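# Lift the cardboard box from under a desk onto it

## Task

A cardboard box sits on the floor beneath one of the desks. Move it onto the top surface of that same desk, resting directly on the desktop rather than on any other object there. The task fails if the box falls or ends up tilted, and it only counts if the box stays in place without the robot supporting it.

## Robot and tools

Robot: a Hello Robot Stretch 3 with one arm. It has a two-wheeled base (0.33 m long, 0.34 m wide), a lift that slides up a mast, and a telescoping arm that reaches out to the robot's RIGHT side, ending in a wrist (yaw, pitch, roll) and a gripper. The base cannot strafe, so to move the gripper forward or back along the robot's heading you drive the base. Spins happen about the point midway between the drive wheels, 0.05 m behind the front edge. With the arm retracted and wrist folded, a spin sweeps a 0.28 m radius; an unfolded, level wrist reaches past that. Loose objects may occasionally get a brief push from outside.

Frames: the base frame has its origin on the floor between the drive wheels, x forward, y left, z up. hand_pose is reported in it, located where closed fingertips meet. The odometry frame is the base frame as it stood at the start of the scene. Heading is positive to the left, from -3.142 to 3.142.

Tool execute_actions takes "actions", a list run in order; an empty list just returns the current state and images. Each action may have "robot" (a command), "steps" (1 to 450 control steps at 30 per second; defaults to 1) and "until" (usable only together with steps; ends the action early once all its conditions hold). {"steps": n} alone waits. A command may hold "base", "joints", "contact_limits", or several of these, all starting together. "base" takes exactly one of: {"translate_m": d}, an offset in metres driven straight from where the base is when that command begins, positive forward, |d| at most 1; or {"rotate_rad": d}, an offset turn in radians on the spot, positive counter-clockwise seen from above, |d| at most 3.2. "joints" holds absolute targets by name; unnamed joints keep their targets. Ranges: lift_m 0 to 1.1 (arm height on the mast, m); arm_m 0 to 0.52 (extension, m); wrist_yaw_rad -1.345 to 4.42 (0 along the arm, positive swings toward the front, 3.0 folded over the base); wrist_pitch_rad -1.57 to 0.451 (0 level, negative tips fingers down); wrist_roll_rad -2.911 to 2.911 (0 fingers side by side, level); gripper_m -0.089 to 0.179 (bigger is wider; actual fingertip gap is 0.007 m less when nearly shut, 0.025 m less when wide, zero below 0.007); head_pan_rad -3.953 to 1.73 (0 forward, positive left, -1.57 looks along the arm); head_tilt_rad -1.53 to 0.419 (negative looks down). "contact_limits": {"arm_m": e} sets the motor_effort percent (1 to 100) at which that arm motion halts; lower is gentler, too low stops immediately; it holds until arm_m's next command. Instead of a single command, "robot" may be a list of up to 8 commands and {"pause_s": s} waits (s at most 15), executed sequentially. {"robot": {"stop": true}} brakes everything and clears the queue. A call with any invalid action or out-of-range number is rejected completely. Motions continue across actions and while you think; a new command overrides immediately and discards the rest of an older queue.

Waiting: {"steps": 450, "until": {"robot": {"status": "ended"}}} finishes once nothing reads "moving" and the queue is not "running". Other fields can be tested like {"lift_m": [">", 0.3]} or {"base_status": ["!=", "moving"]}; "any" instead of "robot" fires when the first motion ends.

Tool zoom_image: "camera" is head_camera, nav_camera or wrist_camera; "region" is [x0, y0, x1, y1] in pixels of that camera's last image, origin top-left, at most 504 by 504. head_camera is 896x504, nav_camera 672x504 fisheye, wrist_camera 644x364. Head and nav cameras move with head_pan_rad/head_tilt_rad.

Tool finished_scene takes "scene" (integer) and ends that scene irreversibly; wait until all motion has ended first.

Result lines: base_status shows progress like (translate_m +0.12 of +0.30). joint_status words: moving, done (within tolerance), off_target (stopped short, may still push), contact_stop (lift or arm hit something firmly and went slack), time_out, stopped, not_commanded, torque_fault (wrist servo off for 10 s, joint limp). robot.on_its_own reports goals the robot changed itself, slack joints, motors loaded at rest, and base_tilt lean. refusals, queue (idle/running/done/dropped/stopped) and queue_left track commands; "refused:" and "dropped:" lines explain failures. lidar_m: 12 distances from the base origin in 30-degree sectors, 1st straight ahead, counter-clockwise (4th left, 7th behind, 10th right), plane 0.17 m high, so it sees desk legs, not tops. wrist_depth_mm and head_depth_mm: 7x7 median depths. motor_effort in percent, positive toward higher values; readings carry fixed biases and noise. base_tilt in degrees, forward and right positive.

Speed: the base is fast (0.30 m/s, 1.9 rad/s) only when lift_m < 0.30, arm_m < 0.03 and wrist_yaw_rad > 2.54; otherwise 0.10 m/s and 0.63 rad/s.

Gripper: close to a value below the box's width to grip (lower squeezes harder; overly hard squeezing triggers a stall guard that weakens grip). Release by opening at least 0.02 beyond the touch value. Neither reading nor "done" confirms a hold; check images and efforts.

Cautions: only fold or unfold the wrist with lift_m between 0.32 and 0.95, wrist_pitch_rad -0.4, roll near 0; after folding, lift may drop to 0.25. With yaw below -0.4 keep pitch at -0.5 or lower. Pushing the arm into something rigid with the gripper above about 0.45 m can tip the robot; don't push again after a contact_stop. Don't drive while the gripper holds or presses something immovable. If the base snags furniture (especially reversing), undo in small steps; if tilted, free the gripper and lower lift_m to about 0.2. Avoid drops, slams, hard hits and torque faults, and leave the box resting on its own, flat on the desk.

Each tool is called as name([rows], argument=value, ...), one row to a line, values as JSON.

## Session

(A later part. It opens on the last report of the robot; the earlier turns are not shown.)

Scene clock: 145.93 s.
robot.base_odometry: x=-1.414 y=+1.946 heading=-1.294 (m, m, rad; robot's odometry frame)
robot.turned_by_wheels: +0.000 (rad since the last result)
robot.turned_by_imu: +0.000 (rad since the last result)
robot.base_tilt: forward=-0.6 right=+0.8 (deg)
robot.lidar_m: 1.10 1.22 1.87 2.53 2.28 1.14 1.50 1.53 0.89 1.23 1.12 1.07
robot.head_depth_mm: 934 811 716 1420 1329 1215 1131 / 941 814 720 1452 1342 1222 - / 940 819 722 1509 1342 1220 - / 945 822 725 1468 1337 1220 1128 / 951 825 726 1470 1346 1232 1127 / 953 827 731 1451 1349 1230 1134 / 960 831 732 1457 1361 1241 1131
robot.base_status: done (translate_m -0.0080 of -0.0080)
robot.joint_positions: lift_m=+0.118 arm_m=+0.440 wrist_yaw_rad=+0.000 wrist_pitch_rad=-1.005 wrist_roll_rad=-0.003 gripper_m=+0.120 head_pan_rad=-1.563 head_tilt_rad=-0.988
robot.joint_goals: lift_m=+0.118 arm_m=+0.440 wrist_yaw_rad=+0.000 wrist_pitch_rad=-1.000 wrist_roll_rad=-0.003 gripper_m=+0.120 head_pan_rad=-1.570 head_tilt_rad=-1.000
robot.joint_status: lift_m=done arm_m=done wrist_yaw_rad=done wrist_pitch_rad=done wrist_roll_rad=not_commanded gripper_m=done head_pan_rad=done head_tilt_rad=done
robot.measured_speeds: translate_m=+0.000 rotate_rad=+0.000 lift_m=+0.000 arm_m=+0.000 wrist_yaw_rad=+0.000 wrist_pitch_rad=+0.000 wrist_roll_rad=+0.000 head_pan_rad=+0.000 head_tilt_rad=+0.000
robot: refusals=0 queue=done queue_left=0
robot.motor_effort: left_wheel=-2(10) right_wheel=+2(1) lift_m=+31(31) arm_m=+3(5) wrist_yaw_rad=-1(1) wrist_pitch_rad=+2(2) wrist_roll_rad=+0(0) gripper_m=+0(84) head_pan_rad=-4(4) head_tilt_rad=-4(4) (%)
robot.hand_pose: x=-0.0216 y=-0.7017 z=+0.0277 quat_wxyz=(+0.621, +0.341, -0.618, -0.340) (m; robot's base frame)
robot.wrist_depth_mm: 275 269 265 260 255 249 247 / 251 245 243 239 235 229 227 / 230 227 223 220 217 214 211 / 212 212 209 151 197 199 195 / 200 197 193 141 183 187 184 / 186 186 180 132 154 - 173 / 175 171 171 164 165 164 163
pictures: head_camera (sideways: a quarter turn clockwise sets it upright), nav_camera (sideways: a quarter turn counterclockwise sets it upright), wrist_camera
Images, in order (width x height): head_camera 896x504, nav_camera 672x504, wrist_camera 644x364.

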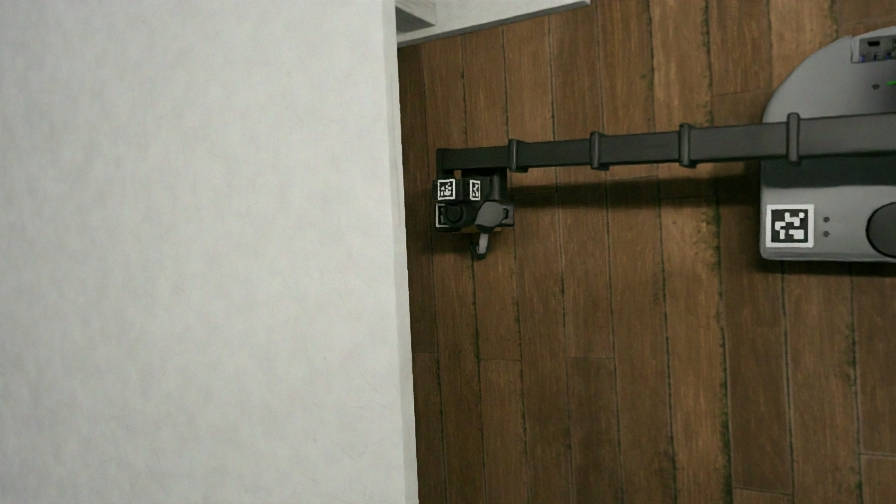

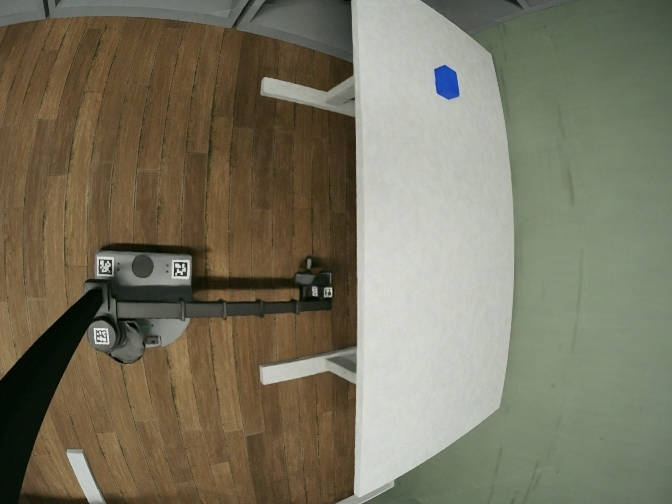

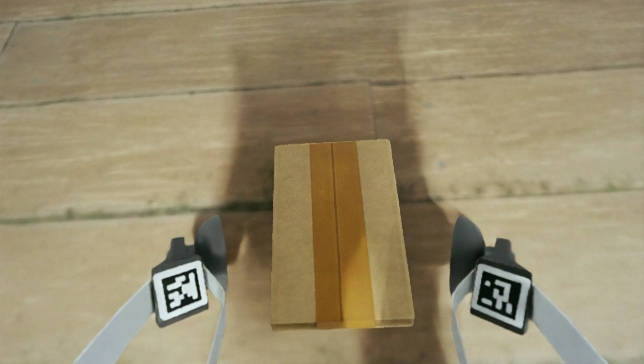

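execute_actions([
  {"robot":[{"joints":{"lift_m":0.098}},{"joints":{"gripper_m":0.03}},{"pause_s":0.5},{"joints":{"lift_m":0.16}}],"steps":300,"until":{"robot":{"status":"ended"}}},
])

Scene clock: 153.60 s.
robot.base_odometry: x=-1.414 y=+1.946 heading=-1.294 (m, m, rad; robot's odometry frame)
robot.turned_by_wheels: +0.000 (rad since the last result)
robot.turned_by_imu: +0.000 (rad since the last result)
robot.base_tilt: forward=-0.6 right=+0.8 (deg)
robot.lidar_m: 1.10 1.22 1.88 2.53 2.28 1.14 1.50 1.54 0.89 1.23 1.12 1.07
robot.head_depth_mm: 931 814 718 1416 1329 1225 1128 / 940 816 719 1452 1332 1219 - / 944 818 724 1507 1343 1224 - / 951 821 724 1466 1343 1231 1129 / 950 826 725 1467 1352 1235 1130 / 957 828 729 1454 1351 1234 1130 / 960 836 734 1462 1350 1238 1139
robot.base_status: done (translate_m -0.0080 of -0.0080)
robot.joint_positions: lift_m=+0.103 arm_m=+0.440 wrist_yaw_rad=+0.000 wrist_pitch_rad=-1.002 wrist_roll_rad=-0.003 gripper_m=+0.120 head_pan_rad=-1.563 head_tilt_rad=-0.988
robot.joint_goals: lift_m=+0.103 arm_m=+0.440 wrist_yaw_rad=+0.000 wrist_pitch_rad=-1.000 wrist_roll_rad=-0.003 gripper_m=+0.120 head_pan_rad=-1.570 head_tilt_rad=-1.000
robot.joint_status: lift_m=contact_stop arm_m=done wrist_yaw_rad=done wrist_pitch_rad=done wrist_roll_rad=not_commanded gripper_m=done head_pan_rad=done head_tilt_rad=done
robot.measured_speeds: translate_m=+0.000 rotate_rad=+0.000 lift_m=+0.005 arm_m=+0.000 wrist_yaw_rad=+0.000 wrist_pitch_rad=+0.024 wrist_roll_rad=+0.000 head_pan_rad=+0.000 head_tilt_rad=+0.000
robot: refusals=0 queue=dropped queue_left=0
robot.on_its_own: lift_m is slack since a contact_stop, until your next command for it (your +0.098 is given up)
robot.motor_effort: left_wheel=-2(3) right_wheel=+3(3) lift_m=+23(32) arm_m=+3(3) wrist_yaw_rad=-1(1) wrist_pitch_rad=+0(2) wrist_roll_rad=+1(0) gripper_m=-2(2) head_pan_rad=-3(3) head_tilt_rad=-4(4) (%)
robot.hand_pose: x=-0.0216 y=-0.7024 z=+0.0125 quat_wxyz=(+0.621, +0.340, -0.619, -0.339) (m; robot's base frame)
robot.wrist_depth_mm: 260 255 250 244 239 235 232 / 235 232 226 224 221 217 213 / 216 214 211 208 202 200 196 / 199 197 194 137 183 184 183 / 186 183 181 128 171 175 171 / 174 174 168 120 122 - 161 / 163 160 159 153 153 152 152
pictures: head_camera (sideways: a quarter turn clockwise sets it upright), nav_camera (sideways: a quarter turn counterclockwise sets it upright), wrist_camera
dropped: robot: command 0 of its queue: lift_m: contact_stop
Images, in order (width x height): head_camera 896x504, nav_camera 672x504, wrist_camera 644x364.

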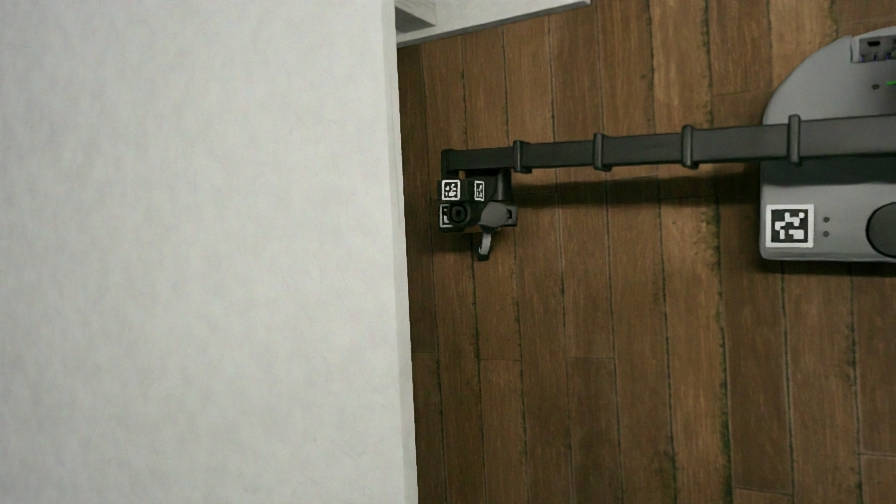

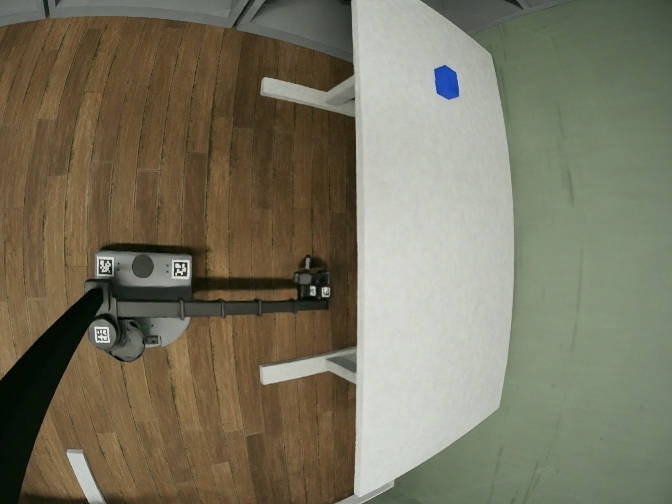

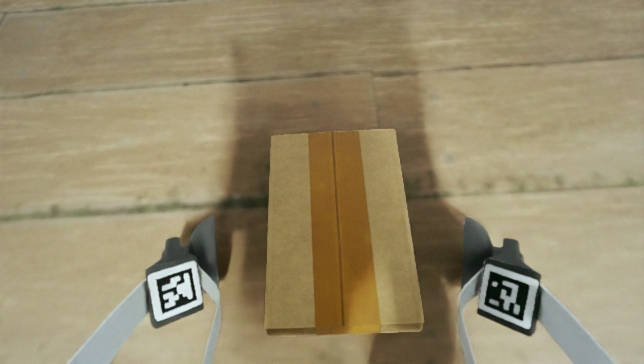

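execute_actions([
  {"robot":[{"joints":{"lift_m":0.118}},{"joints":{"gripper_m":0.03}},{"pause_s":0.5},{"joints":{"lift_m":0.17}}],"steps":300,"until":{"robot":{"status":"ended"}}},
])

Scene clock: 161.80 s.
robot.base_odometry: x=-1.414 y=+1.946 heading=-1.294 (m, m, rad; robot's odometry frame)
robot.turned_by_wheels: +0.000 (rad since the last result)
robot.turned_by_imu: +0.000 (rad since the last result)
robot.base_tilt: forward=-0.5 right=+0.9 (deg)
robot.lidar_m: 1.09 1.22 1.87 2.53 2.28 1.14 1.50 1.53 0.89 1.23 1.11 1.07
robot.head_depth_mm: 930 810 717 1419 1329 1218 1134 / 939 814 719 1446 1333 1219 - / 940 816 722 1412 1338 1221 - / 948 822 722 1457 1343 1233 1126 / 951 826 727 1465 1347 1232 1128 / 955 826 729 1452 1354 1233 1135 / 959 831 731 1453 1360 1241 1140
robot.base_status: done (translate_m -0.0080 of -0.0080)
robot.joint_positions: lift_m=+0.170 arm_m=+0.440 wrist_yaw_rad=+0.000 wrist_pitch_rad=-1.009 wrist_roll_rad=-0.003 gripper_m=+0.031 head_pan_rad=-1.563 head_tilt_rad=-0.988
robot.joint_goals: lift_m=+0.170 arm_m=+0.440 wrist_yaw_rad=+0.000 wrist_pitch_rad=-1.000 wrist_roll_rad=-0.003 gripper_m=+0.030 head_pan_rad=-1.570 head_tilt_rad=-1.000
robot.joint_status: lift_m=done arm_m=done wrist_yaw_rad=done wrist_pitch_rad=done wrist_roll_rad=not_commanded gripper_m=done head_pan_rad=done head_tilt_rad=done
robot.measured_speeds: translate_m=+0.000 rotate_rad=+0.000 lift_m=+0.000 arm_m=+0.000 wrist_yaw_rad=+0.000 wrist_pitch_rad=+0.000 wrist_roll_rad=+0.000 head_pan_rad=+0.000 head_tilt_rad=+0.000
robot: refusals=0 queue=done queue_left=0
robot.motor_effort: left_wheel=-2(3) right_wheel=+2(2) lift_m=+43(46) arm_m=+3(3) wrist_yaw_rad=-1(1) wrist_pitch_rad=+4(4) wrist_roll_rad=+1(0) gripper_m=-12(87) head_pan_rad=-3(4) head_tilt_rad=-4(4) (%)
robot.hand_pose: x=-0.0216 y=-0.7007 z=+0.0788 quat_wxyz=(+0.620, +0.343, -0.618, -0.342) (m; robot's base frame)
robot.wrist_depth_mm: 345 339 335 326 320 313 308 / 317 313 304 299 293 290 285 / 290 289 284 276 273 270 266 / 272 268 264 149 251 252 247 / 251 249 247 138 141 235 233 / 236 234 - 129 129 222 219 / 221 220 216 209 208 209 207
pictures: head_camera (sideways: a quarter turn clockwise sets it upright), nav_camera (sideways: a quarter turn counterclockwise sets it upright), wrist_camera
Images, in order (width x height): head_camera 896x504, nav_camera 672x504, wrist_camera 644x364.

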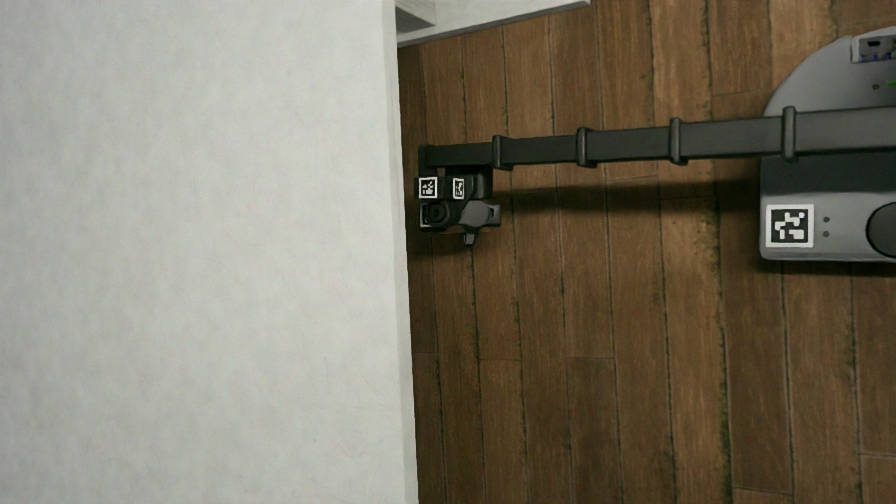

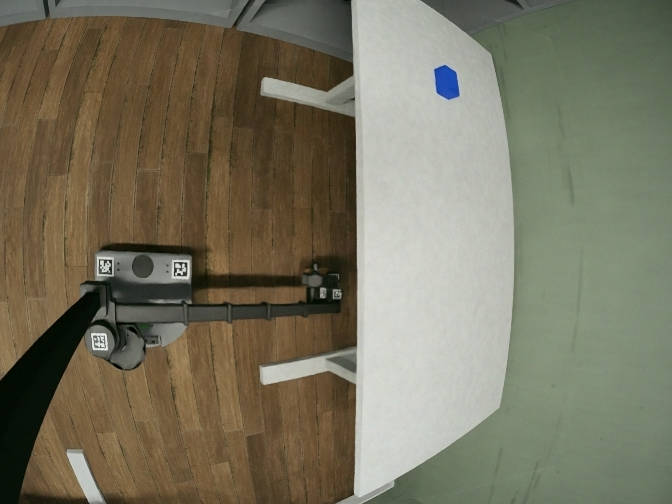

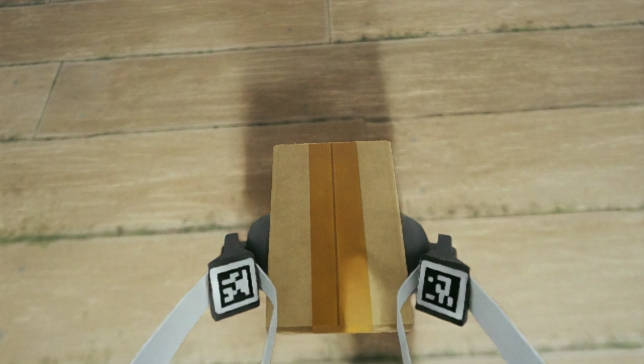

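execute_actions([
  {"robot":[{"joints":{"gripper_m":0.018}},{"joints":{"lift_m":0.3,"arm_m":0.02}},{"joints":{"lift_m":0.91,"head_tilt_rad":-0.8}},{"joints":{"arm_m":0.36}}],"steps":450,"until":{"robot":{"status":"ended"}}},
  {"steps":300,"until":{"robot":{"status":"ended"}}},
])

Scene clock: 184.17 s.
robot.base_odometry: x=-1.414 y=+1.946 heading=-1.294 (m, m, rad; robot's odometry frame)
robot.turned_by_wheels: +0.000 (rad since the last result)
robot.turned_by_imu: +0.000 (rad since the last result)
robot.base_tilt: forward=-0.5 right=+0.8 (deg)
robot.lidar_m: 1.10 1.22 1.87 2.53 2.28 1.14 1.50 1.54 0.89 1.23 1.11 1.07
robot.head_depth_mm: - 1039 856 742 1406 1290 1158 / - 1000 880 745 1436 1287 1154 / - - 819 748 1419 1298 1160 / 1127 1092 868 750 1426 1302 1160 / 1121 1099 892 755 1427 1304 1164 / 1120 1104 896 755 1434 1309 1170 / 1113 1108 900 759 1430 1309 1173
robot.base_status: done (translate_m -0.0080 of -0.0080)
robot.joint_positions: lift_m=+0.910 arm_m=+0.360 wrist_yaw_rad=+0.000 wrist_pitch_rad=-1.010 wrist_roll_rad=-0.003 gripper_m=+0.019 head_pan_rad=-1.563 head_tilt_rad=-0.803
robot.joint_goals: lift_m=+0.910 arm_m=+0.360 wrist_yaw_rad=+0.000 wrist_pitch_rad=-1.000 wrist_roll_rad=-0.003 gripper_m=+0.018 head_pan_rad=-1.570 head_tilt_rad=-0.800
robot.joint_status: lift_m=done arm_m=done wrist_yaw_rad=done wrist_pitch_rad=done wrist_roll_rad=not_commanded gripper_m=done head_pan_rad=done head_tilt_rad=done
robot.measured_speeds: translate_m=+0.000 rotate_rad=+0.000 lift_m=+0.000 arm_m=+0.000 wrist_yaw_rad=+0.000 wrist_pitch_rad=+0.000 wrist_roll_rad=+0.000 head_pan_rad=+0.000 head_tilt_rad=+0.000
robot: refusals=0 queue=done queue_left=0
robot.motor_effort: left_wheel=-2(2) right_wheel=+2(3) lift_m=+43(44) arm_m=+3(7) wrist_yaw_rad=+1(1) wrist_pitch_rad=+4(4) wrist_roll_rad=+0(0) gripper_m=-16(67) head_pan_rad=-3(4) head_tilt_rad=+0(12) (%)
robot.hand_pose: x=-0.0216 y=-0.6206 z=+0.8187 quat_wxyz=(+0.620, +0.343, -0.617, -0.342) (m; robot's base frame)
robot.wrist_depth_mm: 373 367 364 357 350 345 337 / 347 337 330 329 319 314 311 / 319 311 305 303 297 289 290 / 293 288 284 147 272 272 266 / 275 270 266 138 140 258 251 / 256 252 - 129 129 239 237 / 240 240 233 227 227 229 223
pictures: head_camera (sideways: a quarter turn clockwise sets it upright), nav_camera (sideways: a quarter turn counterclockwise sets it upright), wrist_camera
Images, in order (width x height): head_camera 896x504, nav_camera 672x504, wrist_camera 644x364.

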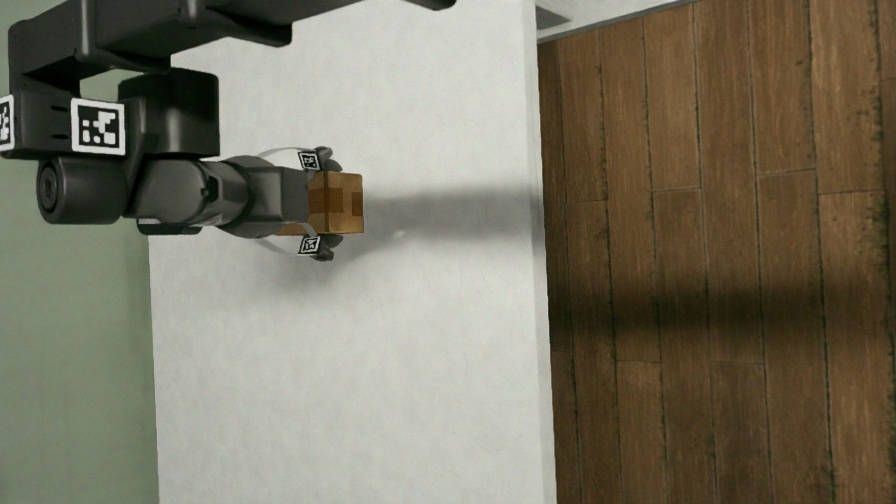

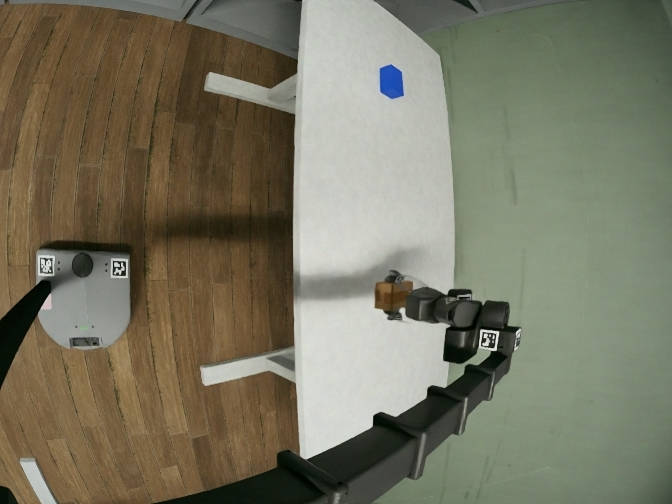

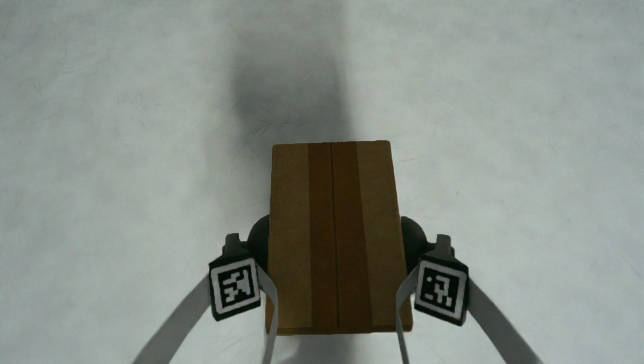

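execute_actions([
  {"robot":{"joints":{"lift_m":0.839}},"steps":200,"until":{"robot":{"status":"ended"}}},
  {"robot":[{"joints":{"gripper_m":0.12}},{"joints":{"lift_m":0.92}},{"joints":{"arm_m":0.05}}],"steps":300,"until":{"robot":{"status":"ended"}}},
])

Scene clock: 198.63 s.
robot.base_odometry: x=-1.414 y=+1.946 heading=-1.294 (m, m, rad; robot's odometry frame)
robot.turned_by_wheels: +0.000 (rad since the last result)
robot.turned_by_imu: +0.000 (rad since the last result)
robot.base_tilt: forward=-0.5 right=+0.9 (deg)
robot.lidar_m: 1.10 1.22 1.87 2.53 2.28 1.14 1.50 1.54 0.89 1.23 1.12 1.07
robot.head_depth_mm: 1141 1072 937 - - 1269 1155 / 1135 1081 902 - - 1271 1158 / 1133 1083 885 - - 1263 1159 / 1125 1089 892 751 1393 1297 1163 / 1123 1102 892 753 1424 1305 1168 / 1118 1114 898 755 1430 1312 1172 / 1121 1108 900 757 1434 1312 1174
robot.base_status: done (translate_m -0.0080 of -0.0080)
robot.joint_positions: lift_m=+0.920 arm_m=+0.050 wrist_yaw_rad=+0.000 wrist_pitch_rad=-1.010 wrist_roll_rad=-0.003 gripper_m=+0.120 head_pan_rad=-1.563 head_tilt_rad=-0.803
robot.joint_goals: lift_m=+0.920 arm_m=+0.050 wrist_yaw_rad=+0.000 wrist_pitch_rad=-1.000 wrist_roll_rad=-0.003 gripper_m=+0.120 head_pan_rad=-1.570 head_tilt_rad=-0.800
robot.joint_status: lift_m=done arm_m=done wrist_yaw_rad=done wrist_pitch_rad=done wrist_roll_rad=not_commanded gripper_m=done head_pan_rad=done head_tilt_rad=done
robot.measured_speeds: translate_m=+0.000 rotate_rad=+0.000 lift_m=+0.000 arm_m=+0.000 wrist_yaw_rad=+0.000 wrist_pitch_rad=+0.000 wrist_roll_rad=+0.000 head_pan_rad=+0.000 head_tilt_rad=+0.000
robot: refusals=0 queue=done queue_left=0
robot.motor_effort: left_wheel=-2(2) right_wheel=+1(2) lift_m=+42(44) arm_m=-3(5) wrist_yaw_rad=+0(0) wrist_pitch_rad=+4(4) wrist_roll_rad=+1(1) gripper_m=+0(78) head_pan_rad=-4(3) head_tilt_rad=+1(0) (%)
robot.hand_pose: x=-0.0216 y=-0.3111 z=+0.8287 quat_wxyz=(+0.620, +0.343, -0.617, -0.342) (m; robot's base frame)
robot.wrist_depth_mm: 389 384 373 359 363 355 352 / 361 353 347 339 332 329 322 / 327 322 318 316 309 309 310 / - - - - - - - / - - - - 973 947 934 / 975 960 947 924 903 - 881 / 923 869 871 875 856 843 827
pictures: head_camera (sideways: a quarter turn clockwise sets it upright), nav_camera (sideways: a quarter turn counterclockwise sets it upright), wrist_camera
Images, in order (width x height): head_camera 896x504, nav_camera 672x504, wrist_camera 644x364.

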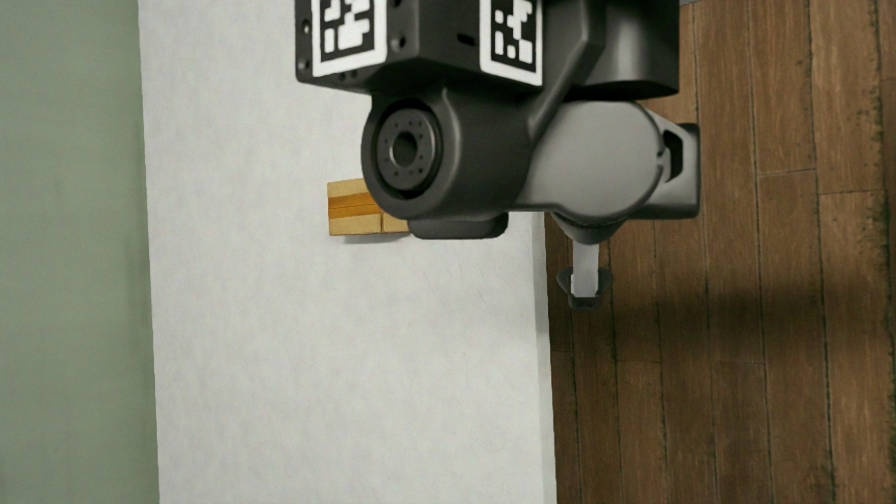

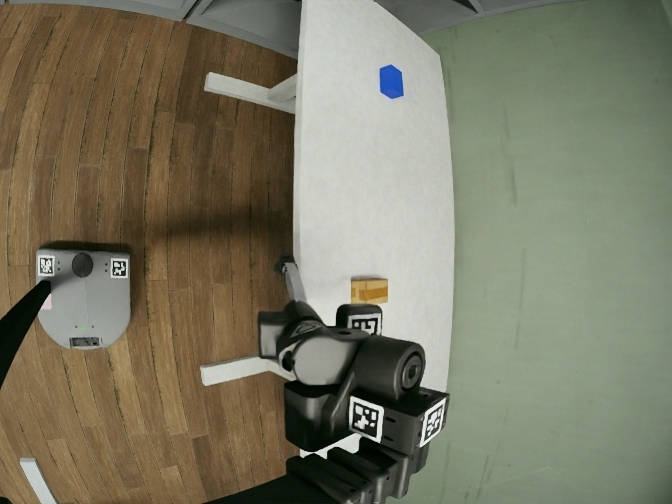

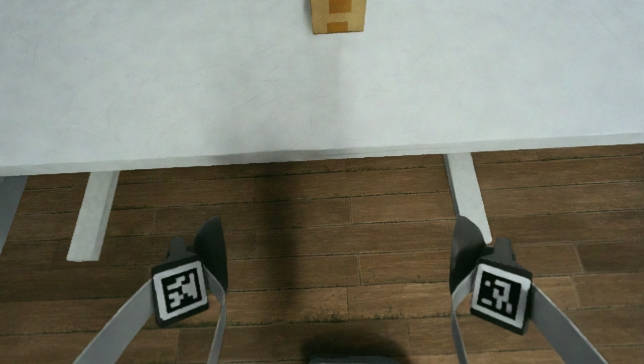

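finished_scene(scene=1)

The scene is finished: the task was done.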